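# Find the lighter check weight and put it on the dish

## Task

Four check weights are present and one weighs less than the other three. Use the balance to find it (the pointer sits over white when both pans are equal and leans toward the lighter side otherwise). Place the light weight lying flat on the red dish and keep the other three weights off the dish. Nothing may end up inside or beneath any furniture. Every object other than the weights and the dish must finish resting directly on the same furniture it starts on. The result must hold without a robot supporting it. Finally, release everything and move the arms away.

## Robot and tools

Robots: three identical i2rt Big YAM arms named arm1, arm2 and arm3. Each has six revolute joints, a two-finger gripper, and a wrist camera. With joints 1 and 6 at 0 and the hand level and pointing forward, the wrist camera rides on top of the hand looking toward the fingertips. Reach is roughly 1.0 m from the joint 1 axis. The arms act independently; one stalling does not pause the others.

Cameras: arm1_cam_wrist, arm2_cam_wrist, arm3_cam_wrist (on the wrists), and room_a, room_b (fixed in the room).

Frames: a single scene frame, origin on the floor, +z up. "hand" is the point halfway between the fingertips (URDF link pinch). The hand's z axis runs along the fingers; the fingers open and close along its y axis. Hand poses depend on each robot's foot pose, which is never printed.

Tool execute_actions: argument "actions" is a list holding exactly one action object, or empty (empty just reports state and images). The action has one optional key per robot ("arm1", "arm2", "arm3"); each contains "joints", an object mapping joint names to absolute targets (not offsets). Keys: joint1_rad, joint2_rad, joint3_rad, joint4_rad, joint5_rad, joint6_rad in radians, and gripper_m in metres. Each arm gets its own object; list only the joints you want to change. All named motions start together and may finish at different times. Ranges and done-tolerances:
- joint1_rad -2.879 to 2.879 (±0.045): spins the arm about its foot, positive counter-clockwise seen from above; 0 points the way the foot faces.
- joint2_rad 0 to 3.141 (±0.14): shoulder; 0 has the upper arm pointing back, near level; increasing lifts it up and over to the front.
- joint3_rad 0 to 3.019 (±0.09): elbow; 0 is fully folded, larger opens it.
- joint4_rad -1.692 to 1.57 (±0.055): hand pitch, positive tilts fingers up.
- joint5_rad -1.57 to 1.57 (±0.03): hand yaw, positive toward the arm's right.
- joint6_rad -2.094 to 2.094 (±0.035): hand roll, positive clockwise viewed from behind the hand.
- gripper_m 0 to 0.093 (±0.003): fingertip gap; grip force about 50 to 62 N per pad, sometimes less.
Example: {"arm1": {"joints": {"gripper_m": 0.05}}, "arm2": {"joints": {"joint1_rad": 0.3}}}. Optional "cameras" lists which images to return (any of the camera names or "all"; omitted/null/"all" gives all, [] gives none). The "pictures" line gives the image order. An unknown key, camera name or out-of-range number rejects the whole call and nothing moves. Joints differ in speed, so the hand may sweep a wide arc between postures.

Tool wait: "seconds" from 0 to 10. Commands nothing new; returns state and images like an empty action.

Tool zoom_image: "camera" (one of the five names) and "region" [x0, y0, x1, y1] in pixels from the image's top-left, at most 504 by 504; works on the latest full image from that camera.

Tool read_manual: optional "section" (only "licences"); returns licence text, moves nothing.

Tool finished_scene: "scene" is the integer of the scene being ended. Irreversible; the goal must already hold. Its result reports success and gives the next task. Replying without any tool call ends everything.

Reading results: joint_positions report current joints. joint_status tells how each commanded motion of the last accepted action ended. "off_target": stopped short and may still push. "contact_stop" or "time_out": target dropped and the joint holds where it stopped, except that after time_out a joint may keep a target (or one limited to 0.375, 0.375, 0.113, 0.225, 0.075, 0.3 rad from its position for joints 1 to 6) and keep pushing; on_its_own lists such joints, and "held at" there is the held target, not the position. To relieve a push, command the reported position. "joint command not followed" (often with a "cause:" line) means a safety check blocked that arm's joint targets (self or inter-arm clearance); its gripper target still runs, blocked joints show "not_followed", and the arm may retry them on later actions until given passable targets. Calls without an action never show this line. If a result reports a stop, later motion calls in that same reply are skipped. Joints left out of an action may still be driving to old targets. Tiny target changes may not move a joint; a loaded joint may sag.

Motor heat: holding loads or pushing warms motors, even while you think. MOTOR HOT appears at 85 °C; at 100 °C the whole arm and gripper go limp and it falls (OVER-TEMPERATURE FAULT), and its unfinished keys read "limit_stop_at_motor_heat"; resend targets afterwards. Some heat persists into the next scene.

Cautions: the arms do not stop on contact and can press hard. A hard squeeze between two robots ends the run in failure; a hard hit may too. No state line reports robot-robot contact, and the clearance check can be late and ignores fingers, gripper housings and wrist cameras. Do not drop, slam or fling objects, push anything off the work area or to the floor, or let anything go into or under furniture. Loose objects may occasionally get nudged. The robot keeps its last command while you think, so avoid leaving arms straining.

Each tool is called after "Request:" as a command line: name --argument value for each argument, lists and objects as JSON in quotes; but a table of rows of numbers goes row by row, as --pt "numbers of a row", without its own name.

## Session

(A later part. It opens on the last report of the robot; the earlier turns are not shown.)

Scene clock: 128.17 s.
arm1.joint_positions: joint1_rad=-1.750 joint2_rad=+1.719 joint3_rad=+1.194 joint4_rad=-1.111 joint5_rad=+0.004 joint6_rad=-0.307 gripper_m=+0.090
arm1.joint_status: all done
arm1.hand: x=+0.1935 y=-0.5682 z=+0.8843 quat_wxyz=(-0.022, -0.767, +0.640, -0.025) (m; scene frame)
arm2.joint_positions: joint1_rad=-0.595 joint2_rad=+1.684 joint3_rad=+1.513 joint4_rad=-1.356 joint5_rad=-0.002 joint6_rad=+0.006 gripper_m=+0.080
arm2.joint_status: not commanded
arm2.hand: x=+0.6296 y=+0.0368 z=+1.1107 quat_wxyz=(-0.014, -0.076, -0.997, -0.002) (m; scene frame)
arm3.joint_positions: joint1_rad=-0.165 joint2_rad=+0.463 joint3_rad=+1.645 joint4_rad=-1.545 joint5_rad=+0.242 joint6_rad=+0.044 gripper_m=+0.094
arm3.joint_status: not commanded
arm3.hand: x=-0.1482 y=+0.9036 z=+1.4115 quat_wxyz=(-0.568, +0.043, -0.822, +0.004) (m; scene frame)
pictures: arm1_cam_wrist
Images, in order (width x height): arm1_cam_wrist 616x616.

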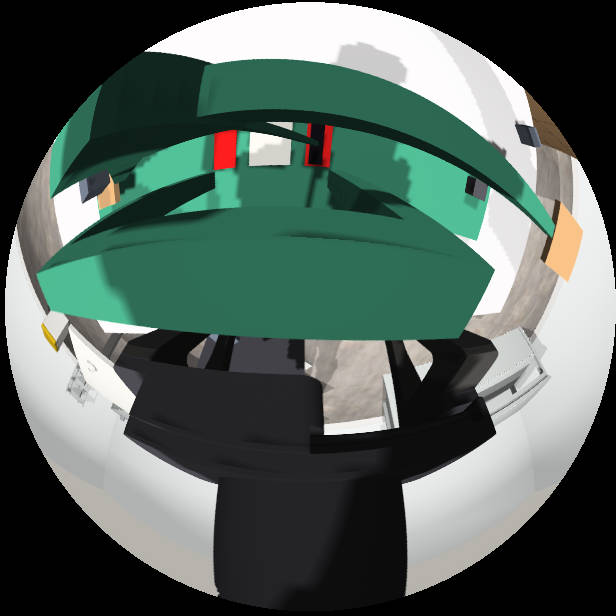

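Request:
execute_actions --actions '[{"arm1":{"joints":{"joint2_rad":1.5,"joint3_rad":1.05,"joint4_rad":-0.7}}}]' --cameras '["arm1_cam_wrist","room_b"]'

Scene clock: 130.63 s.
arm1.joint_positions: joint1_rad=-1.751 joint2_rad=+1.491 joint3_rad=+1.048 joint4_rad=-0.719 joint5_rad=+0.003 joint6_rad=-0.303 gripper_m=+0.090
arm1.joint_status: all done
arm1.hand: x=+0.1985 y=-0.5259 z=+0.9499 quat_wxyz=(+0.175, -0.751, +0.628, +0.102) (m; scene frame)
arm2.joint_positions: joint1_rad=-0.595 joint2_rad=+1.684 joint3_rad=+1.513 joint4_rad=-1.356 joint5_rad=-0.002 joint6_rad=+0.006 gripper_m=+0.080
arm2.joint_status: not commanded
arm2.hand: x=+0.6296 y=+0.0368 z=+1.1107 quat_wxyz=(-0.014, -0.076, -0.997, -0.002) (m; scene frame)
arm3.joint_positions: joint1_rad=-0.165 joint2_rad=+0.463 joint3_rad=+1.645 joint4_rad=-1.545 joint5_rad=+0.242 joint6_rad=+0.044 gripper_m=+0.094
arm3.joint_status: not commanded
arm3.hand: x=-0.1482 y=+0.9036 z=+1.4115 quat_wxyz=(-0.568, +0.043, -0.822, +0.004) (m; scene frame)
pictures: arm1_cam_wrist, room_b
Images, in order (width x height): arm1_cam_wrist 616x616, room_b 896x504.

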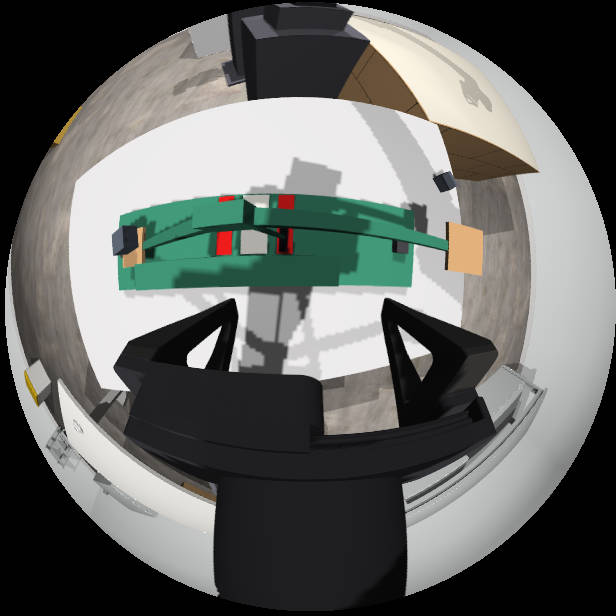

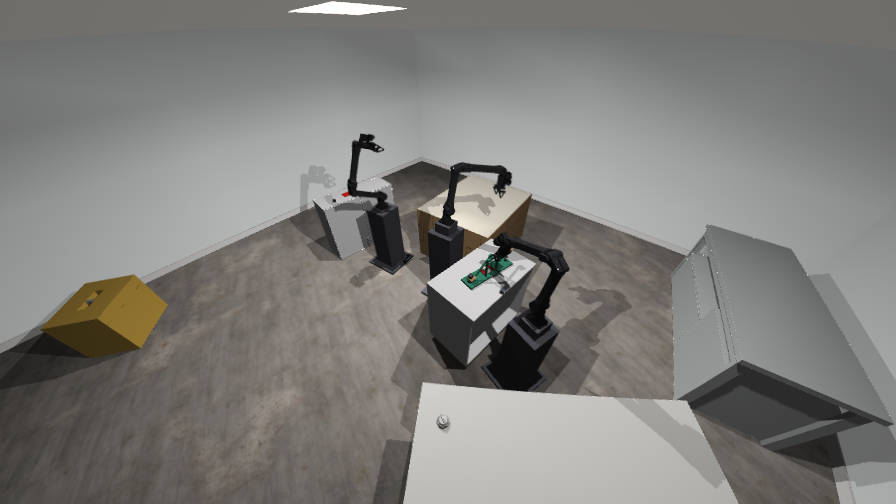

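Request:
execute_actions --actions '[{"arm1":{"joints":{"joint2_rad":1.6,"joint3_rad":0.98,"joint4_rad":-0.65}}}]' --cameras '["arm1_cam_wrist","room_b"]'

Request:
zoom_image --camera "room_b" --region '[420,220,600,340]'

Scene clock: 133.23 s.
arm1.joint_positions: joint1_rad=-1.751 joint2_rad=+1.596 joint3_rad=+0.976 joint4_rad=-0.666 joint5_rad=+0.003 joint6_rad=-0.303 gripper_m=+0.090
arm1.joint_status: all done
arm1.hand: x=+0.1966 y=-0.5489 z=+0.8754 quat_wxyz=(+0.124, -0.759, +0.636, +0.070) (m; scene frame)
arm2.joint_positions: joint1_rad=-0.595 joint2_rad=+1.684 joint3_rad=+1.513 joint4_rad=-1.356 joint5_rad=-0.002 joint6_rad=+0.006 gripper_m=+0.080
arm2.joint_status: not commanded
arm2.hand: x=+0.6296 y=+0.0368 z=+1.1107 quat_wxyz=(-0.014, -0.076, -0.997, -0.002) (m; scene frame)
arm3.joint_positions: joint1_rad=-0.165 joint2_rad=+0.463 joint3_rad=+1.645 joint4_rad=-1.545 joint5_rad=+0.242 joint6_rad=+0.044 gripper_m=+0.094
arm3.joint_status: not commanded
arm3.hand: x=-0.1482 y=+0.9036 z=+1.4115 quat_wxyz=(-0.568, +0.043, -0.822, +0.004) (m; scene frame)
pictures: arm1_cam_wrist, room_b
Images, in order (width x height): arm1_cam_wrist 616x616, room_b 896x504.

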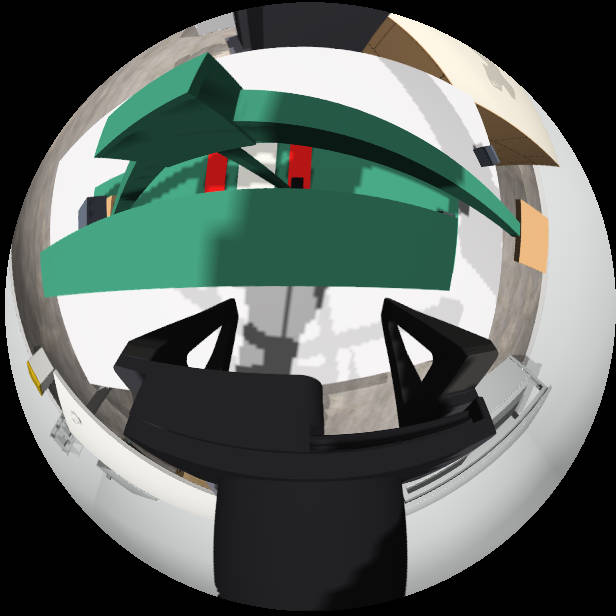

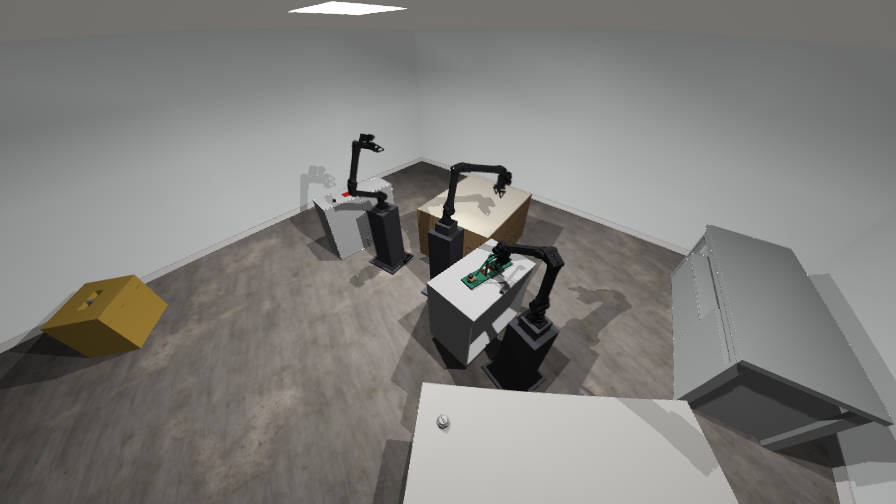

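Region (420, 220, 600, 340) of room_b's 896x504 image, scaled by 2.800, with more detail than that image has.

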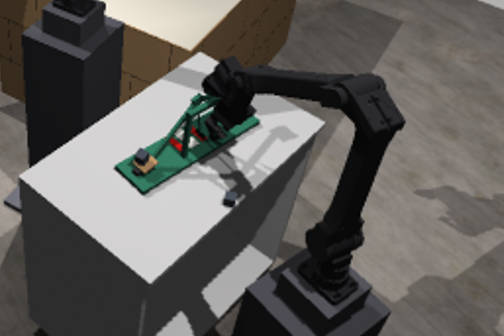

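Request:
execute_actions --actions '[{"arm1":{"joints":{"joint1_rad":-1.72,"joint2_rad":1.5,"joint3_rad":0.78,"joint4_rad":-0.45}}}]' --cameras '["arm1_cam_wrist","room_b"]'

Request:
zoom_image --camera "room_b" --region '[420,220,600,340]'

Scene clock: 136.20 s.
arm1.joint_positions: joint1_rad=-1.723 joint2_rad=+1.504 joint3_rad=+0.782 joint4_rad=-0.470 joint5_rad=+0.002 joint6_rad=-0.303 gripper_m=+0.090
arm1.joint_status: all done
arm1.hand: x=+0.1794 y=-0.5844 z=+0.8574 quat_wxyz=(+0.161, -0.762, +0.620, +0.097) (m; scene frame)
arm2.joint_positions: joint1_rad=-0.595 joint2_rad=+1.684 joint3_rad=+1.513 joint4_rad=-1.356 joint5_rad=-0.002 joint6_rad=+0.006 gripper_m=+0.080
arm2.joint_status: not commanded
arm2.hand: x=+0.6296 y=+0.0368 z=+1.1107 quat_wxyz=(-0.014, -0.076, -0.997, -0.002) (m; scene frame)
arm3.joint_positions: joint1_rad=-0.165 joint2_rad=+0.463 joint3_rad=+1.645 joint4_rad=-1.545 joint5_rad=+0.242 joint6_rad=+0.044 gripper_m=+0.094
arm3.joint_status: not commanded
arm3.hand: x=-0.1482 y=+0.9036 z=+1.4115 quat_wxyz=(-0.568, +0.043, -0.822, +0.004) (m; scene frame)
pictures: arm1_cam_wrist, room_b
Images, in order (width x height): arm1_cam_wrist 616x616, room_b 896x504.

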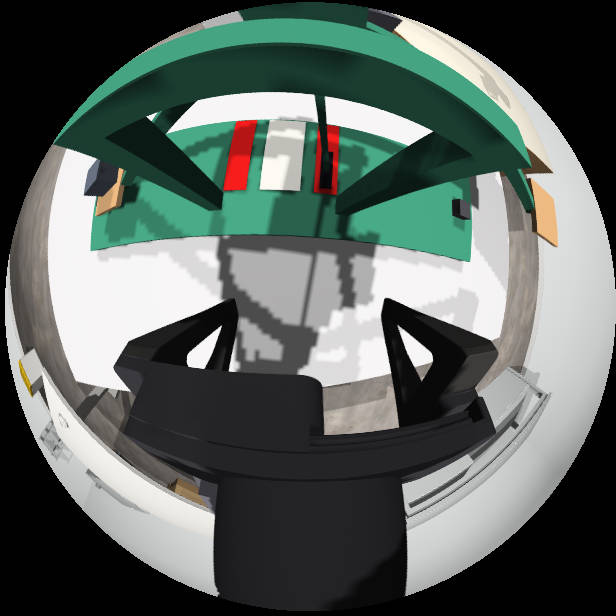

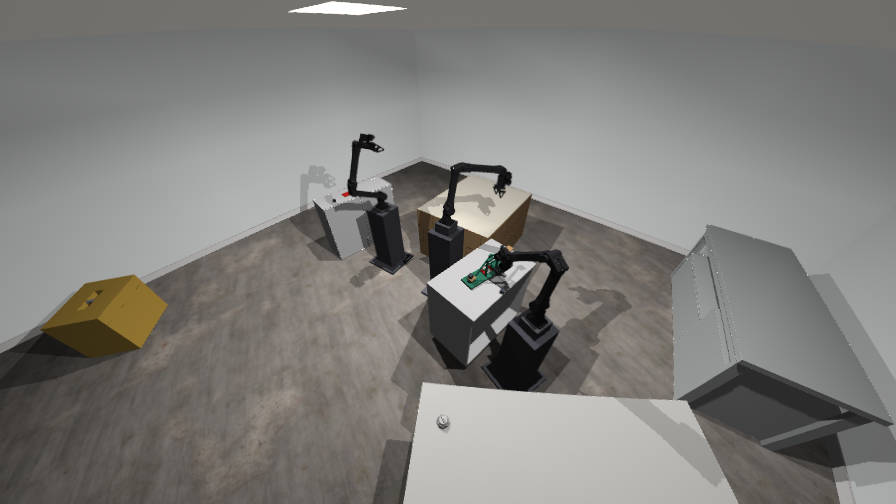

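Region (420, 220, 600, 340) of room_b's 896x504 image, scaled by 2.800, with more detail than that image has.

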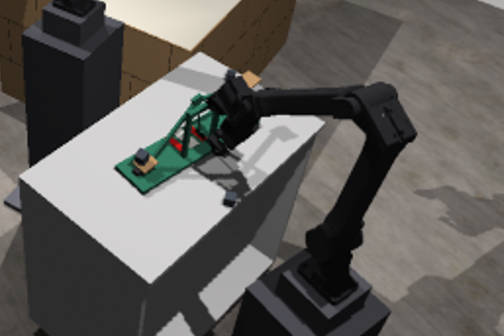

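Request:
execute_actions --actions '[{"arm1":{"joints":{"joint2_rad":1.35,"joint3_rad":0.55,"joint4_rad":-0.35}}}]' --cameras '["arm1_cam_wrist","room_b"]'

Request:
zoom_image --camera "room_b" --region '[420,220,600,340]'

Scene clock: 138.40 s.
arm1.joint_positions: joint1_rad=-1.723 joint2_rad=+1.350 joint3_rad=+0.549 joint4_rad=-0.369 joint5_rad=+0.002 joint6_rad=-0.303 gripper_m=+0.090
arm1.joint_status: all done
arm1.hand: x=+0.1722 y=-0.6588 z=+0.8401 quat_wxyz=(+0.171, -0.760, +0.618, +0.103) (m; scene frame)
arm2.joint_positions: joint1_rad=-0.595 joint2_rad=+1.684 joint3_rad=+1.513 joint4_rad=-1.356 joint5_rad=-0.002 joint6_rad=+0.006 gripper_m=+0.080
arm2.joint_status: not commanded
arm2.hand: x=+0.6296 y=+0.0368 z=+1.1107 quat_wxyz=(-0.014, -0.076, -0.997, -0.002) (m; scene frame)
arm3.joint_positions: joint1_rad=-0.165 joint2_rad=+0.463 joint3_rad=+1.645 joint4_rad=-1.545 joint5_rad=+0.242 joint6_rad=+0.044 gripper_m=+0.094
arm3.joint_status: not commanded
arm3.hand: x=-0.1482 y=+0.9036 z=+1.4115 quat_wxyz=(-0.568, +0.043, -0.822, +0.004) (m; scene frame)
pictures: arm1_cam_wrist, room_b
Images, in order (width x height): arm1_cam_wrist 616x616, room_b 896x504.

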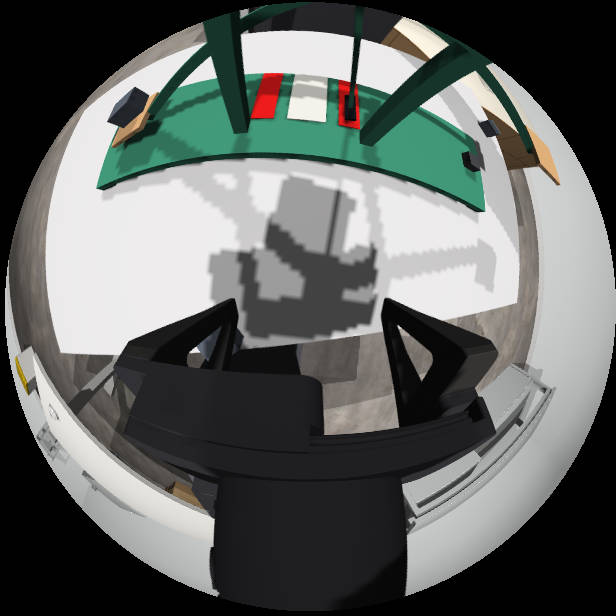

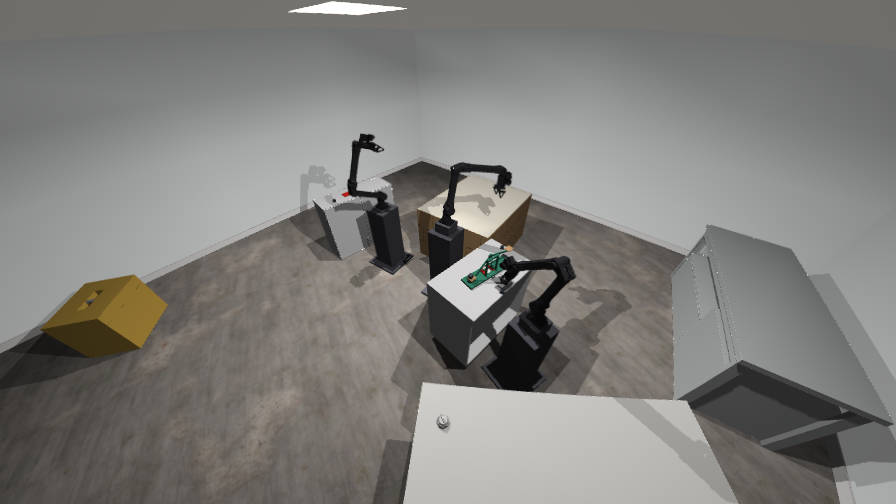

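Region (420, 220, 600, 340) of room_b's 896x504 image, scaled by 2.800, with more detail than that image has.

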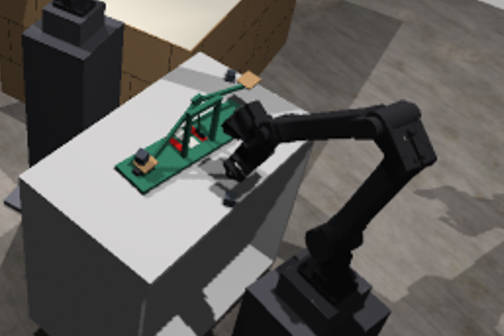

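Request:
execute_actions --actions '[{"arm1":{"joints":{"joint1_rad":-1.6,"joint4_rad":-0.65}}}]' --cameras '["arm1_cam_wrist"]'

Scene clock: 140.50 s.
arm1.joint_positions: joint1_rad=-1.596 joint2_rad=+1.350 joint3_rad=+0.549 joint4_rad=-0.635 joint5_rad=+0.001 joint6_rad=-0.303 gripper_m=+0.090
arm1.joint_status: all done
arm1.hand: x=+0.1275 y=-0.7199 z=+0.8223 quat_wxyz=(+0.058, -0.812, +0.580, +0.034) (m; scene frame)
arm2.joint_positions: joint1_rad=-0.595 joint2_rad=+1.684 joint3_rad=+1.513 joint4_rad=-1.356 joint5_rad=-0.002 joint6_rad=+0.006 gripper_m=+0.080
arm2.joint_status: not commanded
arm2.hand: x=+0.6296 y=+0.0368 z=+1.1107 quat_wxyz=(-0.014, -0.076, -0.997, -0.002) (m; scene frame)
arm3.joint_positions: joint1_rad=-0.165 joint2_rad=+0.463 joint3_rad=+1.645 joint4_rad=-1.545 joint5_rad=+0.242 joint6_rad=+0.044 gripper_m=+0.094
arm3.joint_status: not commanded
arm3.hand: x=-0.1482 y=+0.9036 z=+1.4115 quat_wxyz=(-0.568, +0.043, -0.822, +0.004) (m; scene frame)
pictures: arm1_cam_wrist
Images, in order (width x height): arm1_cam_wrist 616x616.

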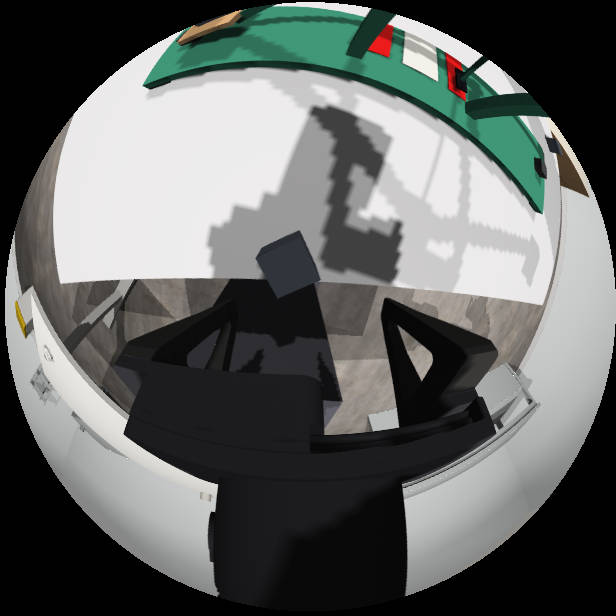

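Request:
execute_actions --actions '[{"arm1":{"joints":{"joint1_rad":-1.55,"joint4_rad":-0.47}}}]' --cameras '["arm1_cam_wrist"]'

Scene clock: 142.33 s.
arm1.joint_positions: joint1_rad=-1.553 joint2_rad=+1.350 joint3_rad=+0.549 joint4_rad=-0.489 joint5_rad=+0.001 joint6_rad=-0.303 gripper_m=+0.090
arm1.joint_status: all done
arm1.hand: x=+0.1119 y=-0.6854 z=+0.8295 quat_wxyz=(+0.114, -0.818, +0.557, +0.081) (m; scene frame)
arm2.joint_positions: joint1_rad=-0.595 joint2_rad=+1.684 joint3_rad=+1.513 joint4_rad=-1.356 joint5_rad=-0.002 joint6_rad=+0.006 gripper_m=+0.080
arm2.joint_status: not commanded
arm2.hand: x=+0.6296 y=+0.0368 z=+1.1107 quat_wxyz=(-0.014, -0.076, -0.997, -0.002) (m; scene frame)
arm3.joint_positions: joint1_rad=-0.165 joint2_rad=+0.463 joint3_rad=+1.645 joint4_rad=-1.545 joint5_rad=+0.242 joint6_rad=+0.044 gripper_m=+0.094
arm3.joint_status: not commanded
arm3.hand: x=-0.1482 y=+0.9036 z=+1.4115 quat_wxyz=(-0.568, +0.043, -0.822, +0.004) (m; scene frame)
pictures: arm1_cam_wrist
Images, in order (width x height): arm1_cam_wrist 616x616.

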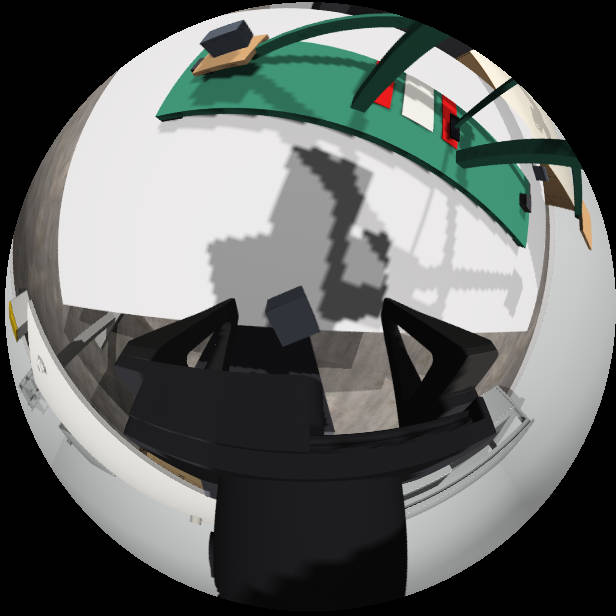

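Request:
execute_actions --actions '[{"arm1":{"joints":{"joint1_rad":-1.53,"joint2_rad":1.42,"joint3_rad":0.55,"joint4_rad":-0.44}}}]' --cameras '["arm1_cam_wrist"]'

Scene clock: 144.00 s.
arm1.joint_positions: joint1_rad=-1.536 joint2_rad=+1.405 joint3_rad=+0.549 joint4_rad=-0.457 joint5_rad=+0.001 joint6_rad=-0.303 gripper_m=+0.090
arm1.joint_status: all done
arm1.hand: x=+0.1064 y=-0.6858 z=+0.8137 quat_wxyz=(+0.104, -0.824, +0.552, +0.074) (m; scene frame)
arm2.joint_positions: joint1_rad=-0.595 joint2_rad=+1.684 joint3_rad=+1.513 joint4_rad=-1.356 joint5_rad=-0.002 joint6_rad=+0.006 gripper_m=+0.080
arm2.joint_status: not commanded
arm2.hand: x=+0.6296 y=+0.0368 z=+1.1107 quat_wxyz=(-0.014, -0.076, -0.997, -0.002) (m; scene frame)
arm3.joint_positions: joint1_rad=-0.165 joint2_rad=+0.463 joint3_rad=+1.645 joint4_rad=-1.545 joint5_rad=+0.242 joint6_rad=+0.044 gripper_m=+0.094
arm3.joint_status: not commanded
arm3.hand: x=-0.1482 y=+0.9036 z=+1.4115 quat_wxyz=(-0.568, +0.043, -0.822, +0.004) (m; scene frame)
pictures: arm1_cam_wrist
Images, in order (width x height): arm1_cam_wrist 616x616.

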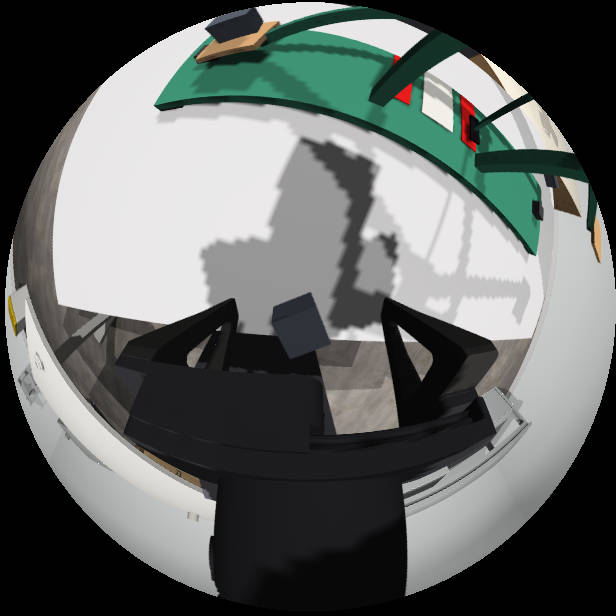

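Request:
execute_actions --actions '[{"arm1":{"joints":{"joint2_rad":1.47,"joint4_rad":-0.42}}}]' --cameras '["arm1_cam_wrist"]'

Request:
execute_actions --actions '[{"arm1":{"joints":{"gripper_m":0}}}]' --cameras '["arm1_cam_wrist"]'

Scene clock: 145.93 s.
arm1.joint_positions: joint1_rad=-1.536 joint2_rad=+1.454 joint3_rad=+0.549 joint4_rad=-0.438 joint5_rad=+0.001 joint6_rad=-0.303 gripper_m=+0.090
arm1.joint_status: all done
arm1.hand: x=+0.1068 y=-0.6884 z=+0.7996 quat_wxyz=(+0.092, -0.826, +0.553, +0.065) (m; scene frame)
arm2.joint_positions: joint1_rad=-0.595 joint2_rad=+1.684 joint3_rad=+1.513 joint4_rad=-1.356 joint5_rad=-0.002 joint6_rad=+0.006 gripper_m=+0.080
arm2.joint_status: not commanded
arm2.hand: x=+0.6296 y=+0.0368 z=+1.1107 quat_wxyz=(-0.014, -0.076, -0.997, -0.002) (m; scene frame)
arm3.joint_positions: joint1_rad=-0.165 joint2_rad=+0.463 joint3_rad=+1.645 joint4_rad=-1.545 joint5_rad=+0.242 joint6_rad=+0.044 gripper_m=+0.094
arm3.joint_status: not commanded
arm3.hand: x=-0.1482 y=+0.9036 z=+1.4115 quat_wxyz=(-0.568, +0.043, -0.822, +0.004) (m; scene frame)
pictures: arm1_cam_wrist
Images, in order (width x height): arm1_cam_wrist 616x616.

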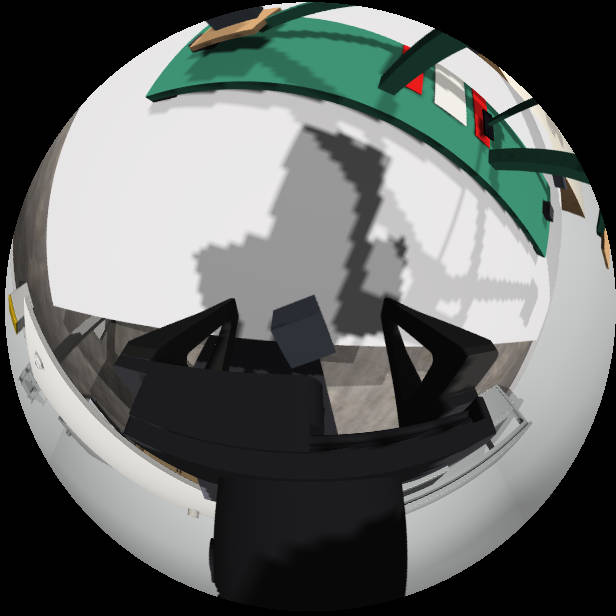

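Scene clock: 146.63 s.
arm1.joint_positions: joint1_rad=-1.536 joint2_rad=+1.454 joint3_rad=+0.549 joint4_rad=-0.435 joint5_rad=+0.001 joint6_rad=-0.303 gripper_m=+0.029
arm1.joint_status: gripper_m off_target (ended at +0.029, target +0.000)
arm1.hand: x=+0.1067 y=-0.6877 z=+0.7997 quat_wxyz=(+0.094, -0.826, +0.552, +0.066) (m; scene frame)
arm2.joint_positions: joint1_rad=-0.595 joint2_rad=+1.684 joint3_rad=+1.513 joint4_rad=-1.356 joint5_rad=-0.002 joint6_rad=+0.006 gripper_m=+0.080
arm2.joint_status: not commanded
arm2.hand: x=+0.6296 y=+0.0368 z=+1.1107 quat_wxyz=(-0.014, -0.076, -0.997, -0.002) (m; scene frame)
arm3.joint_positions: joint1_rad=-0.165 joint2_rad=+0.463 joint3_rad=+1.645 joint4_rad=-1.545 joint5_rad=+0.242 joint6_rad=+0.044 gripper_m=+0.094
arm3.joint_status: not commanded
arm3.hand: x=-0.1482 y=+0.9036 z=+1.4115 quat_wxyz=(-0.568, +0.043, -0.822, +0.004) (m; scene frame)
pictures: arm1_cam_wrist
Images, in order (width x height): arm1_cam_wrist 616x616.

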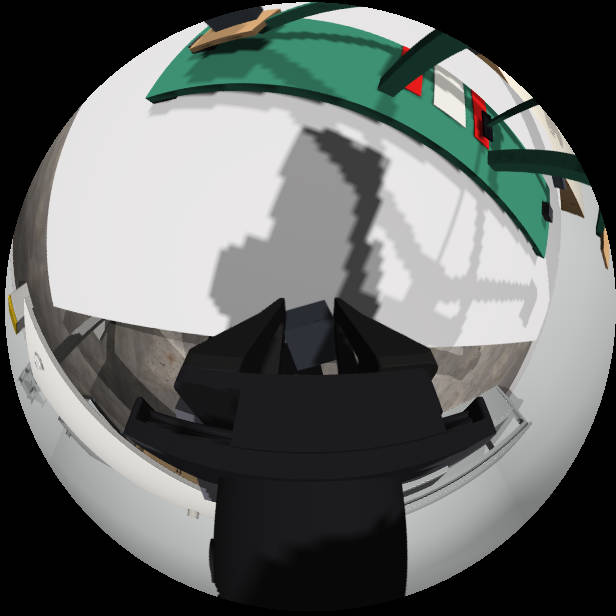

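Request:
execute_actions --actions '[{"arm1":{"joints":{"joint2_rad":1.2,"joint3_rad":1.0,"joint4_rad":-1.2,"joint6_rad":0}}}]' --cameras '[]'

Request:
execute_actions --actions '[{"arm1":{"joints":{"joint1_rad":-1.85,"joint2_rad":2.2,"joint3_rad":2.2,"joint4_rad":-1.57}}}]' --cameras '["arm1_cam_wrist","room_b"]'

Scene clock: 149.90 s.
arm1.joint_positions: joint1_rad=-1.536 joint2_rad=+1.184 joint3_rad=+0.977 joint4_rad=-1.186 joint5_rad=+0.001 joint6_rad=-0.015 gripper_m=+0.029
arm1.joint_status: all done
arm1.hand: x=+0.1018 y=-0.6657 z=+1.0111 quat_wxyz=(+0.065, -0.740, +0.667, +0.059) (m; scene frame)
arm2.joint_positions: joint1_rad=-0.595 joint2_rad=+1.684 joint3_rad=+1.513 joint4_rad=-1.356 joint5_rad=-0.002 joint6_rad=+0.006 gripper_m=+0.080
arm2.joint_status: not commanded
arm2.hand: x=+0.6296 y=+0.0368 z=+1.1107 quat_wxyz=(-0.014, -0.076, -0.997, -0.002) (m; scene frame)
arm3.joint_positions: joint1_rad=-0.165 joint2_rad=+0.463 joint3_rad=+1.645 joint4_rad=-1.545 joint5_rad=+0.242 joint6_rad=+0.044 gripper_m=+0.094
arm3.joint_status: not commanded
arm3.hand: x=-0.1482 y=+0.9036 z=+1.4115 quat_wxyz=(-0.568, +0.043, -0.822, +0.004) (m; scene frame)
pictures: none
No camera images: the call's "cameras" was empty. Leave "cameras" out to get every camera's image.

Scene clock: 151.73 s.
arm1.joint_positions: joint1_rad=-1.856 joint2_rad=+2.196 joint3_rad=+2.154 joint4_rad=-1.554 joint5_rad=+0.000 joint6_rad=-0.014 gripper_m=+0.029
arm1.joint_status: all done
arm1.hand: x=+0.2893 y=-0.3684 z=+0.9628 quat_wxyz=(-0.005, -0.625, +0.780, -0.013) (m; scene frame)
arm2.joint_positions: joint1_rad=-0.595 joint2_rad=+1.684 joint3_rad=+1.513 joint4_rad=-1.356 joint5_rad=-0.002 joint6_rad=+0.006 gripper_m=+0.080
arm2.joint_status: not commanded
arm2.hand: x=+0.6296 y=+0.0368 z=+1.1107 quat_wxyz=(-0.014, -0.076, -0.997, -0.002) (m; scene frame)
arm3.joint_positions: joint1_rad=-0.165 joint2_rad=+0.463 joint3_rad=+1.645 joint4_rad=-1.545 joint5_rad=+0.242 joint6_rad=+0.044 gripper_m=+0.094
arm3.joint_status: not commanded
arm3.hand: x=-0.1482 y=+0.9036 z=+1.4115 quat_wxyz=(-0.568, +0.043, -0.822, +0.004) (m; scene frame)
pictures: arm1_cam_wrist, room_b
Images, in order (width x height): arm1_cam_wrist 616x616, room_b 896x504.

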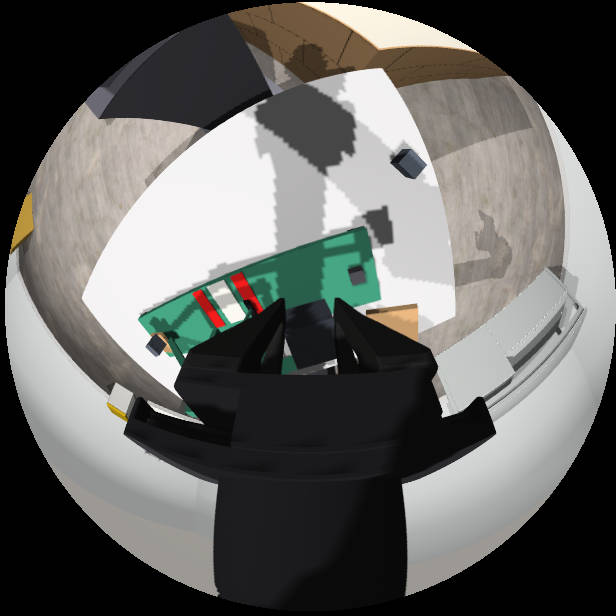

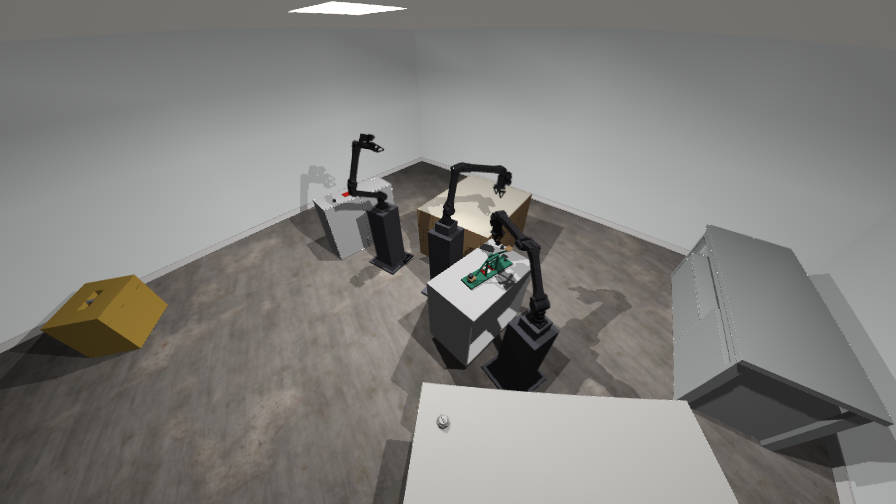

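Request:
execute_actions --actions '[{"arm1":{"joints":{"joint2_rad":2.5,"joint3_rad":2.5,"joint4_rad":-1.5}}}]' --cameras '["arm1_cam_wrist"]'

Scene clock: 156.13 s.
arm1.joint_positions: joint1_rad=-1.856 joint2_rad=+2.506 joint3_rad=+2.444 joint4_rad=-1.510 joint5_rad=+0.000 joint6_rad=-0.014 gripper_m=+0.029
arm1.joint_status: all done
arm1.hand: x=+0.3079 y=-0.2964 z=+0.8582 quat_wxyz=(+0.005, -0.626, +0.780, -0.005) (m; scene frame)
arm2.joint_positions: joint1_rad=-0.595 joint2_rad=+1.684 joint3_rad=+1.513 joint4_rad=-1.356 joint5_rad=-0.002 joint6_rad=+0.006 gripper_m=+0.080
arm2.joint_status: not commanded
arm2.hand: x=+0.6296 y=+0.0368 z=+1.1107 quat_wxyz=(-0.014, -0.076, -0.997, -0.002) (m; scene frame)
arm3.joint_positions: joint1_rad=-0.165 joint2_rad=+0.463 joint3_rad=+1.645 joint4_rad=-1.545 joint5_rad=+0.242 joint6_rad=+0.044 gripper_m=+0.094
arm3.joint_status: not commanded
arm3.hand: x=-0.1482 y=+0.9036 z=+1.4115 quat_wxyz=(-0.568, +0.043, -0.822, +0.004) (m; scene frame)
pictures: arm1_cam_wrist
Images, in order (width x height): arm1_cam_wrist 616x616.

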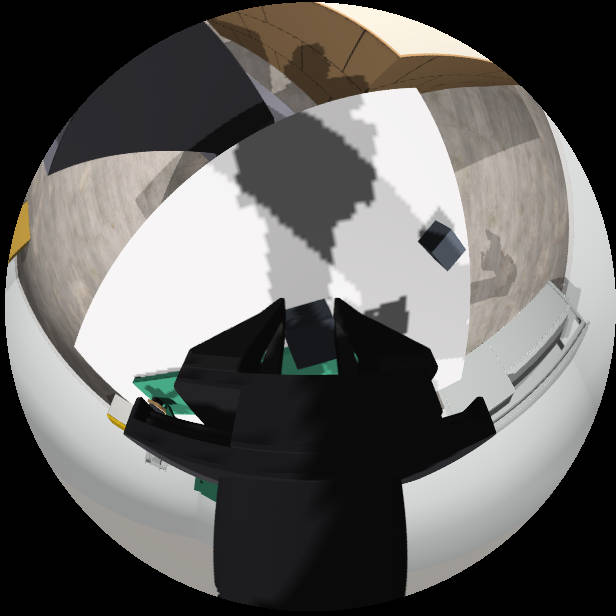

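Further out and down.

Request:
execute_actions --actions '[{"arm1":{"joints":{"joint2_rad":2.68,"joint3_rad":2.65,"joint4_rad":-1.45}}}]' --cameras '["arm1_cam_wrist"]'

Scene clock: 159.97 s.
arm1.joint_positions: joint1_rad=-1.856 joint2_rad=+2.669 joint3_rad=+2.605 joint4_rad=-1.461 joint5_rad=+0.000 joint6_rad=-0.014 gripper_m=+0.029
arm1.joint_status: all done
arm1.hand: x=+0.3167 y=-0.2629 z=+0.7995 quat_wxyz=(+0.023, -0.625, +0.780, +0.009) (m; scene frame)
arm2.joint_positions: joint1_rad=-0.595 joint2_rad=+1.684 joint3_rad=+1.513 joint4_rad=-1.356 joint5_rad=-0.002 joint6_rad=+0.006 gripper_m=+0.080
arm2.joint_status: not commanded
arm2.hand: x=+0.6296 y=+0.0368 z=+1.1107 quat_wxyz=(-0.014, -0.076, -0.997, -0.002) (m; scene frame)
arm3.joint_positions: joint1_rad=-0.165 joint2_rad=+0.463 joint3_rad=+1.645 joint4_rad=-1.545 joint5_rad=+0.242 joint6_rad=+0.044 gripper_m=+0.094
arm3.joint_status: not commanded
arm3.hand: x=-0.1482 y=+0.9036 z=+1.4115 quat_wxyz=(-0.568, +0.043, -0.822, +0.004) (m; scene frame)
pictures: arm1_cam_wrist
Images, in order (width x height): arm1_cam_wrist 616x616.

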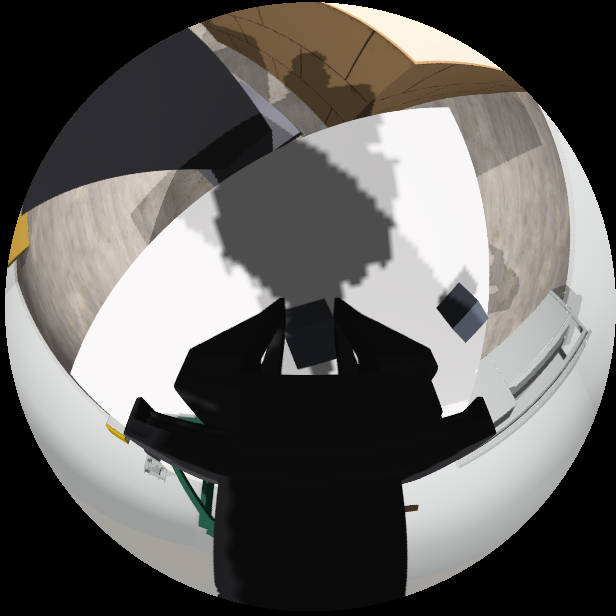

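Request:
execute_actions --actions '[{"arm1":{"joints":{"gripper_m":0.06}}}]' --cameras '[]'

Request:
execute_actions --actions '[{"arm1":{"joints":{"joint2_rad":2.3,"joint3_rad":2.5}}}]' --cameras '[]'

Request:
execute_actions --actions '[{"arm1":{"joints":{"joint1_rad":-2.5,"joint2_rad":1.0,"joint3_rad":1.0,"joint4_rad":-1.0}}}]' --cameras '[]'

Request:
execute_actions --actions '[{"arm2":{"joints":{"joint1_rad":-1.52,"joint2_rad":1.8,"joint3_rad":1.15,"joint4_rad":-0.93}}}]' --cameras '["arm2_cam_wrist"]'

Scene clock: 167.93 s.
arm1.joint_positions: joint1_rad=-1.856 joint2_rad=+2.669 joint3_rad=+2.605 joint4_rad=-1.461 joint5_rad=+0.000 joint6_rad=-0.014 gripper_m=+0.060
arm1.joint_status: all done
arm1.hand: x=+0.3167 y=-0.2629 z=+0.7995 quat_wxyz=(+0.023, -0.625, +0.780, +0.009) (m; scene frame)
arm2.joint_positions: joint1_rad=-0.595 joint2_rad=+1.684 joint3_rad=+1.513 joint4_rad=-1.356 joint5_rad=-0.002 joint6_rad=+0.006 gripper_m=+0.080
arm2.joint_status: not commanded
arm2.hand: x=+0.6296 y=+0.0368 z=+1.1107 quat_wxyz=(-0.014, -0.076, -0.997, -0.002) (m; scene frame)
arm3.joint_positions: joint1_rad=-0.165 joint2_rad=+0.463 joint3_rad=+1.645 joint4_rad=-1.545 joint5_rad=+0.242 joint6_rad=+0.044 gripper_m=+0.094
arm3.joint_status: not commanded
arm3.hand: x=-0.1482 y=+0.9036 z=+1.4115 quat_wxyz=(-0.568, +0.043, -0.822, +0.004) (m; scene frame)
pictures: none
No camera images: the call's "cameras" was empty. Leave "cameras" out to get every camera's image.

Scene clock: 169.50 s.
arm1.joint_positions: joint1_rad=-1.856 joint2_rad=+2.270 joint3_rad=+2.496 joint4_rad=-1.460 joint5_rad=+0.000 joint6_rad=-0.014 gripper_m=+0.060
arm1.joint_status: all done
arm1.hand: x=+0.3104 y=-0.2736 z=+1.0569 quat_wxyz=(+0.137, -0.617, +0.768, +0.098) (m; scene frame)
arm2.joint_positions: joint1_rad=-0.595 joint2_rad=+1.684 joint3_rad=+1.513 joint4_rad=-1.356 joint5_rad=-0.002 joint6_rad=+0.006 gripper_m=+0.080
arm2.joint_status: not commanded
arm2.hand: x=+0.6296 y=+0.0368 z=+1.1107 quat_wxyz=(-0.014, -0.076, -0.997, -0.002) (m; scene frame)
arm3.joint_positions: joint1_rad=-0.165 joint2_rad=+0.463 joint3_rad=+1.645 joint4_rad=-1.545 joint5_rad=+0.242 joint6_rad=+0.044 gripper_m=+0.094
arm3.joint_status: not commanded
arm3.hand: x=-0.1482 y=+0.9036 z=+1.4115 quat_wxyz=(-0.568, +0.043, -0.822, +0.004) (m; scene frame)
pictures: none
No camera images: the call's "cameras" was empty. Leave "cameras" out to get every camera's image.

Scene clock: 171.47 s.
arm1.joint_positions: joint1_rad=-2.492 joint2_rad=+1.007 joint3_rad=+0.996 joint4_rad=-1.011 joint5_rad=+0.000 joint6_rad=-0.009 gripper_m=+0.060
arm1.joint_status: all done
arm1.hand: x=+0.4271 y=-0.7739 z=+1.1024 quat_wxyz=(+0.261, -0.336, +0.901, +0.089) (m; scene frame)
arm2.joint_positions: joint1_rad=-0.595 joint2_rad=+1.684 joint3_rad=+1.513 joint4_rad=-1.356 joint5_rad=-0.002 joint6_rad=+0.006 gripper_m=+0.080
arm2.joint_status: not commanded
arm2.hand: x=+0.6296 y=+0.0368 z=+1.1107 quat_wxyz=(-0.014, -0.076, -0.997, -0.002) (m; scene frame)
arm3.joint_positions: joint1_rad=-0.165 joint2_rad=+0.463 joint3_rad=+1.645 joint4_rad=-1.545 joint5_rad=+0.242 joint6_rad=+0.044 gripper_m=+0.094
arm3.joint_status: not commanded
arm3.hand: x=-0.1482 y=+0.9036 z=+1.4115 quat_wxyz=(-0.568, +0.043, -0.822, +0.004) (m; scene frame)
pictures: none
No camera images: the call's "cameras" was empty. Leave "cameras" out to get every camera's image.

Scene clock: 172.93 s.
arm1.joint_positions: joint1_rad=-2.492 joint2_rad=+1.007 joint3_rad=+0.996 joint4_rad=-1.011 joint5_rad=+0.000 joint6_rad=-0.009 gripper_m=+0.060
arm1.joint_status: not commanded
arm1.hand: x=+0.4271 y=-0.7739 z=+1.1024 quat_wxyz=(+0.261, -0.336, +0.901, +0.089) (m; scene frame)
arm2.joint_positions: joint1_rad=-1.528 joint2_rad=+1.812 joint3_rad=+1.162 joint4_rad=-0.942 joint5_rad=+0.001 joint6_rad=+0.006 gripper_m=+0.080
arm2.joint_status: all done
arm2.hand: x=+0.3374 y=-0.3071 z=+0.9294 quat_wxyz=(+0.017, -0.517, -0.856, -0.004) (m; scene frame)
arm3.joint_positions: joint1_rad=-0.165 joint2_rad=+0.463 joint3_rad=+1.645 joint4_rad=-1.545 joint5_rad=+0.242 joint6_rad=+0.044 gripper_m=+0.094
arm3.joint_status: not commanded
arm3.hand: x=-0.1482 y=+0.9036 z=+1.4115 quat_wxyz=(-0.568, +0.043, -0.822, +0.004) (m; scene frame)
pictures: arm2_cam_wrist
Images, in order (width x height): arm2_cam_wrist 616x616.

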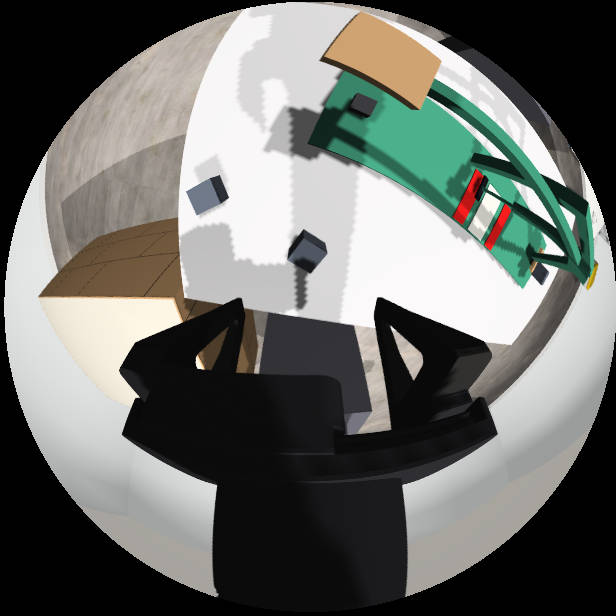

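Request:
execute_actions --actions '[{"arm2":{"joints":{"joint2_rad":2.0,"joint3_rad":1.2,"joint4_rad":-0.77,"joint6_rad":0.5}}}]' --cameras '["arm2_cam_wrist"]'

Scene clock: 175.57 s.
arm1.joint_positions: joint1_rad=-2.492 joint2_rad=+1.007 joint3_rad=+0.996 joint4_rad=-1.011 joint5_rad=+0.000 joint6_rad=-0.009 gripper_m=+0.060
arm1.joint_status: not commanded
arm1.hand: x=+0.4271 y=-0.7739 z=+1.1024 quat_wxyz=(+0.261, -0.336, +0.901, +0.089) (m; scene frame)
arm2.joint_positions: joint1_rad=-1.528 joint2_rad=+2.008 joint3_rad=+1.172 joint4_rad=-0.784 joint5_rad=+0.001 joint6_rad=+0.490 gripper_m=+0.080
arm2.joint_status: all done
arm2.hand: x=+0.3408 y=-0.3155 z=+0.8399 quat_wxyz=(+0.032, -0.707, -0.707, -0.004) (m; scene frame)
arm3.joint_positions: joint1_rad=-0.165 joint2_rad=+0.463 joint3_rad=+1.645 joint4_rad=-1.545 joint5_rad=+0.242 joint6_rad=+0.044 gripper_m=+0.094
arm3.joint_status: not commanded
arm3.hand: x=-0.1482 y=+0.9036 z=+1.4115 quat_wxyz=(-0.568, +0.043, -0.822, +0.004) (m; scene frame)
pictures: arm2_cam_wrist
Images, in order (width x height): arm2_cam_wrist 616x616.

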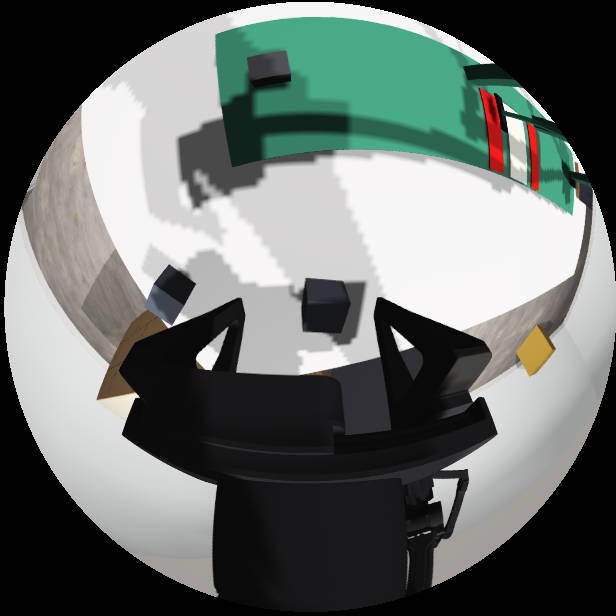

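Request:
execute_actions --actions '[{"arm2":{"joints":{"joint2_rad":2.07,"joint3_rad":1.1,"joint4_rad":-0.62}}}]' --cameras '["arm2_cam_wrist"]'

Scene clock: 177.30 s.
arm1.joint_positions: joint1_rad=-2.492 joint2_rad=+1.007 joint3_rad=+0.996 joint4_rad=-1.011 joint5_rad=+0.000 joint6_rad=-0.009 gripper_m=+0.060
arm1.joint_status: not commanded
arm1.hand: x=+0.4271 y=-0.7739 z=+1.1024 quat_wxyz=(+0.261, -0.336, +0.901, +0.089) (m; scene frame)
arm2.joint_positions: joint1_rad=-1.528 joint2_rad=+2.062 joint3_rad=+1.104 joint4_rad=-0.635 joint5_rad=+0.001 joint6_rad=+0.491 gripper_m=+0.080
arm2.joint_status: all done
arm2.hand: x=+0.3340 y=-0.3038 z=+0.7983 quat_wxyz=(+0.019, -0.707, -0.707, +0.000) (m; scene frame)
arm3.joint_positions: joint1_rad=-0.165 joint2_rad=+0.463 joint3_rad=+1.645 joint4_rad=-1.545 joint5_rad=+0.242 joint6_rad=+0.044 gripper_m=+0.094
arm3.joint_status: not commanded
arm3.hand: x=-0.1482 y=+0.9036 z=+1.4115 quat_wxyz=(-0.568, +0.043, -0.822, +0.004) (m; scene frame)
pictures: arm2_cam_wrist
Images, in order (width x height): arm2_cam_wrist 616x616.

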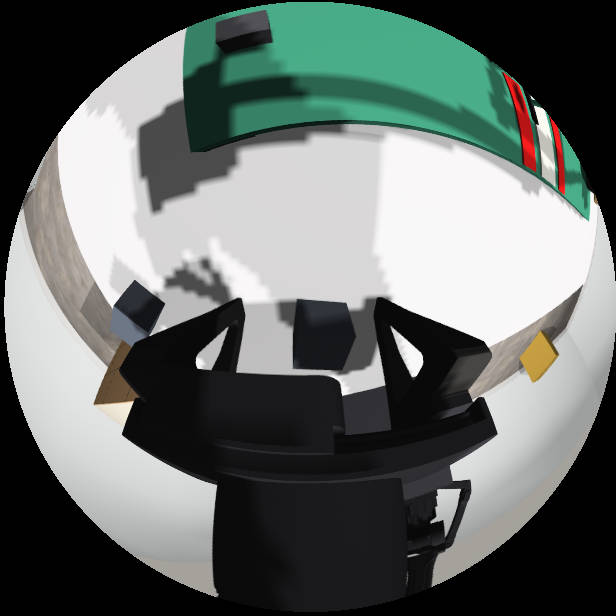

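Request:
execute_actions --actions '[{"arm2":{"joints":{"joint2_rad":2.13,"joint4_rad":-0.58}}}]' --cameras '[]'

Request:
execute_actions --actions '[{"arm2":{"joints":{"gripper_m":0}}}]' --cameras '["arm2_cam_wrist"]'

Scene clock: 178.90 s.
arm1.joint_positions: joint1_rad=-2.492 joint2_rad=+1.007 joint3_rad=+0.996 joint4_rad=-1.011 joint5_rad=+0.000 joint6_rad=-0.009 gripper_m=+0.060
arm1.joint_status: not commanded
arm1.hand: x=+0.4271 y=-0.7739 z=+1.1024 quat_wxyz=(+0.261, -0.336, +0.901, +0.089) (m; scene frame)
arm2.joint_positions: joint1_rad=-1.528 joint2_rad=+2.065 joint3_rad=+1.104 joint4_rad=-0.619 joint5_rad=+0.000 joint6_rad=+0.491 gripper_m=+0.080
arm2.joint_status: all done
arm2.hand: x=+0.3356 y=-0.3064 z=+0.7968 quat_wxyz=(+0.012, -0.707, -0.707, +0.002) (m; scene frame)
arm3.joint_positions: joint1_rad=-0.165 joint2_rad=+0.463 joint3_rad=+1.645 joint4_rad=-1.545 joint5_rad=+0.242 joint6_rad=+0.044 gripper_m=+0.094
arm3.joint_status: not commanded
arm3.hand: x=-0.1482 y=+0.9036 z=+1.4115 quat_wxyz=(-0.568, +0.043, -0.822, +0.004) (m; scene frame)
pictures: none
No camera images: the call's "cameras" was empty. Leave "cameras" out to get every camera's image.

Scene clock: 179.57 s.
arm1.joint_positions: joint1_rad=-2.492 joint2_rad=+1.007 joint3_rad=+0.996 joint4_rad=-1.011 joint5_rad=+0.000 joint6_rad=-0.009 gripper_m=+0.060
arm1.joint_status: not commanded
arm1.hand: x=+0.4271 y=-0.7739 z=+1.1024 quat_wxyz=(+0.261, -0.336, +0.901, +0.089) (m; scene frame)
arm2.joint_positions: joint1_rad=-1.515 joint2_rad=+2.069 joint3_rad=+1.104 joint4_rad=-0.590 joint5_rad=-0.010 joint6_rad=+0.492 gripper_m=+0.029
arm2.joint_status: gripper_m off_target (ended at +0.029, target +0.000)
arm2.hand: x=+0.3456 y=-0.3080 z=+0.7949 quat_wxyz=(-0.001, -0.703, -0.712, +0.001) (m; scene frame)
arm3.joint_positions: joint1_rad=-0.165 joint2_rad=+0.463 joint3_rad=+1.645 joint4_rad=-1.545 joint5_rad=+0.242 joint6_rad=+0.044 gripper_m=+0.094
arm3.joint_status: not commanded
arm3.hand: x=-0.1482 y=+0.9036 z=+1.4115 quat_wxyz=(-0.568, +0.043, -0.822, +0.004) (m; scene frame)
pictures: arm2_cam_wrist
Images, in order (width x height): arm2_cam_wrist 616x616.

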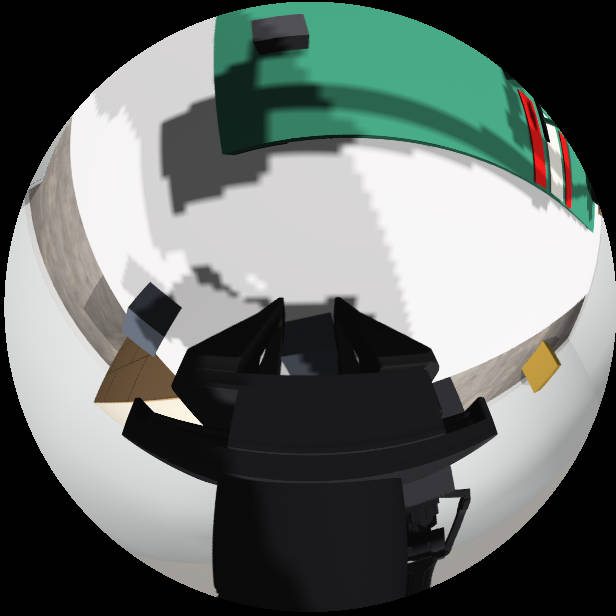

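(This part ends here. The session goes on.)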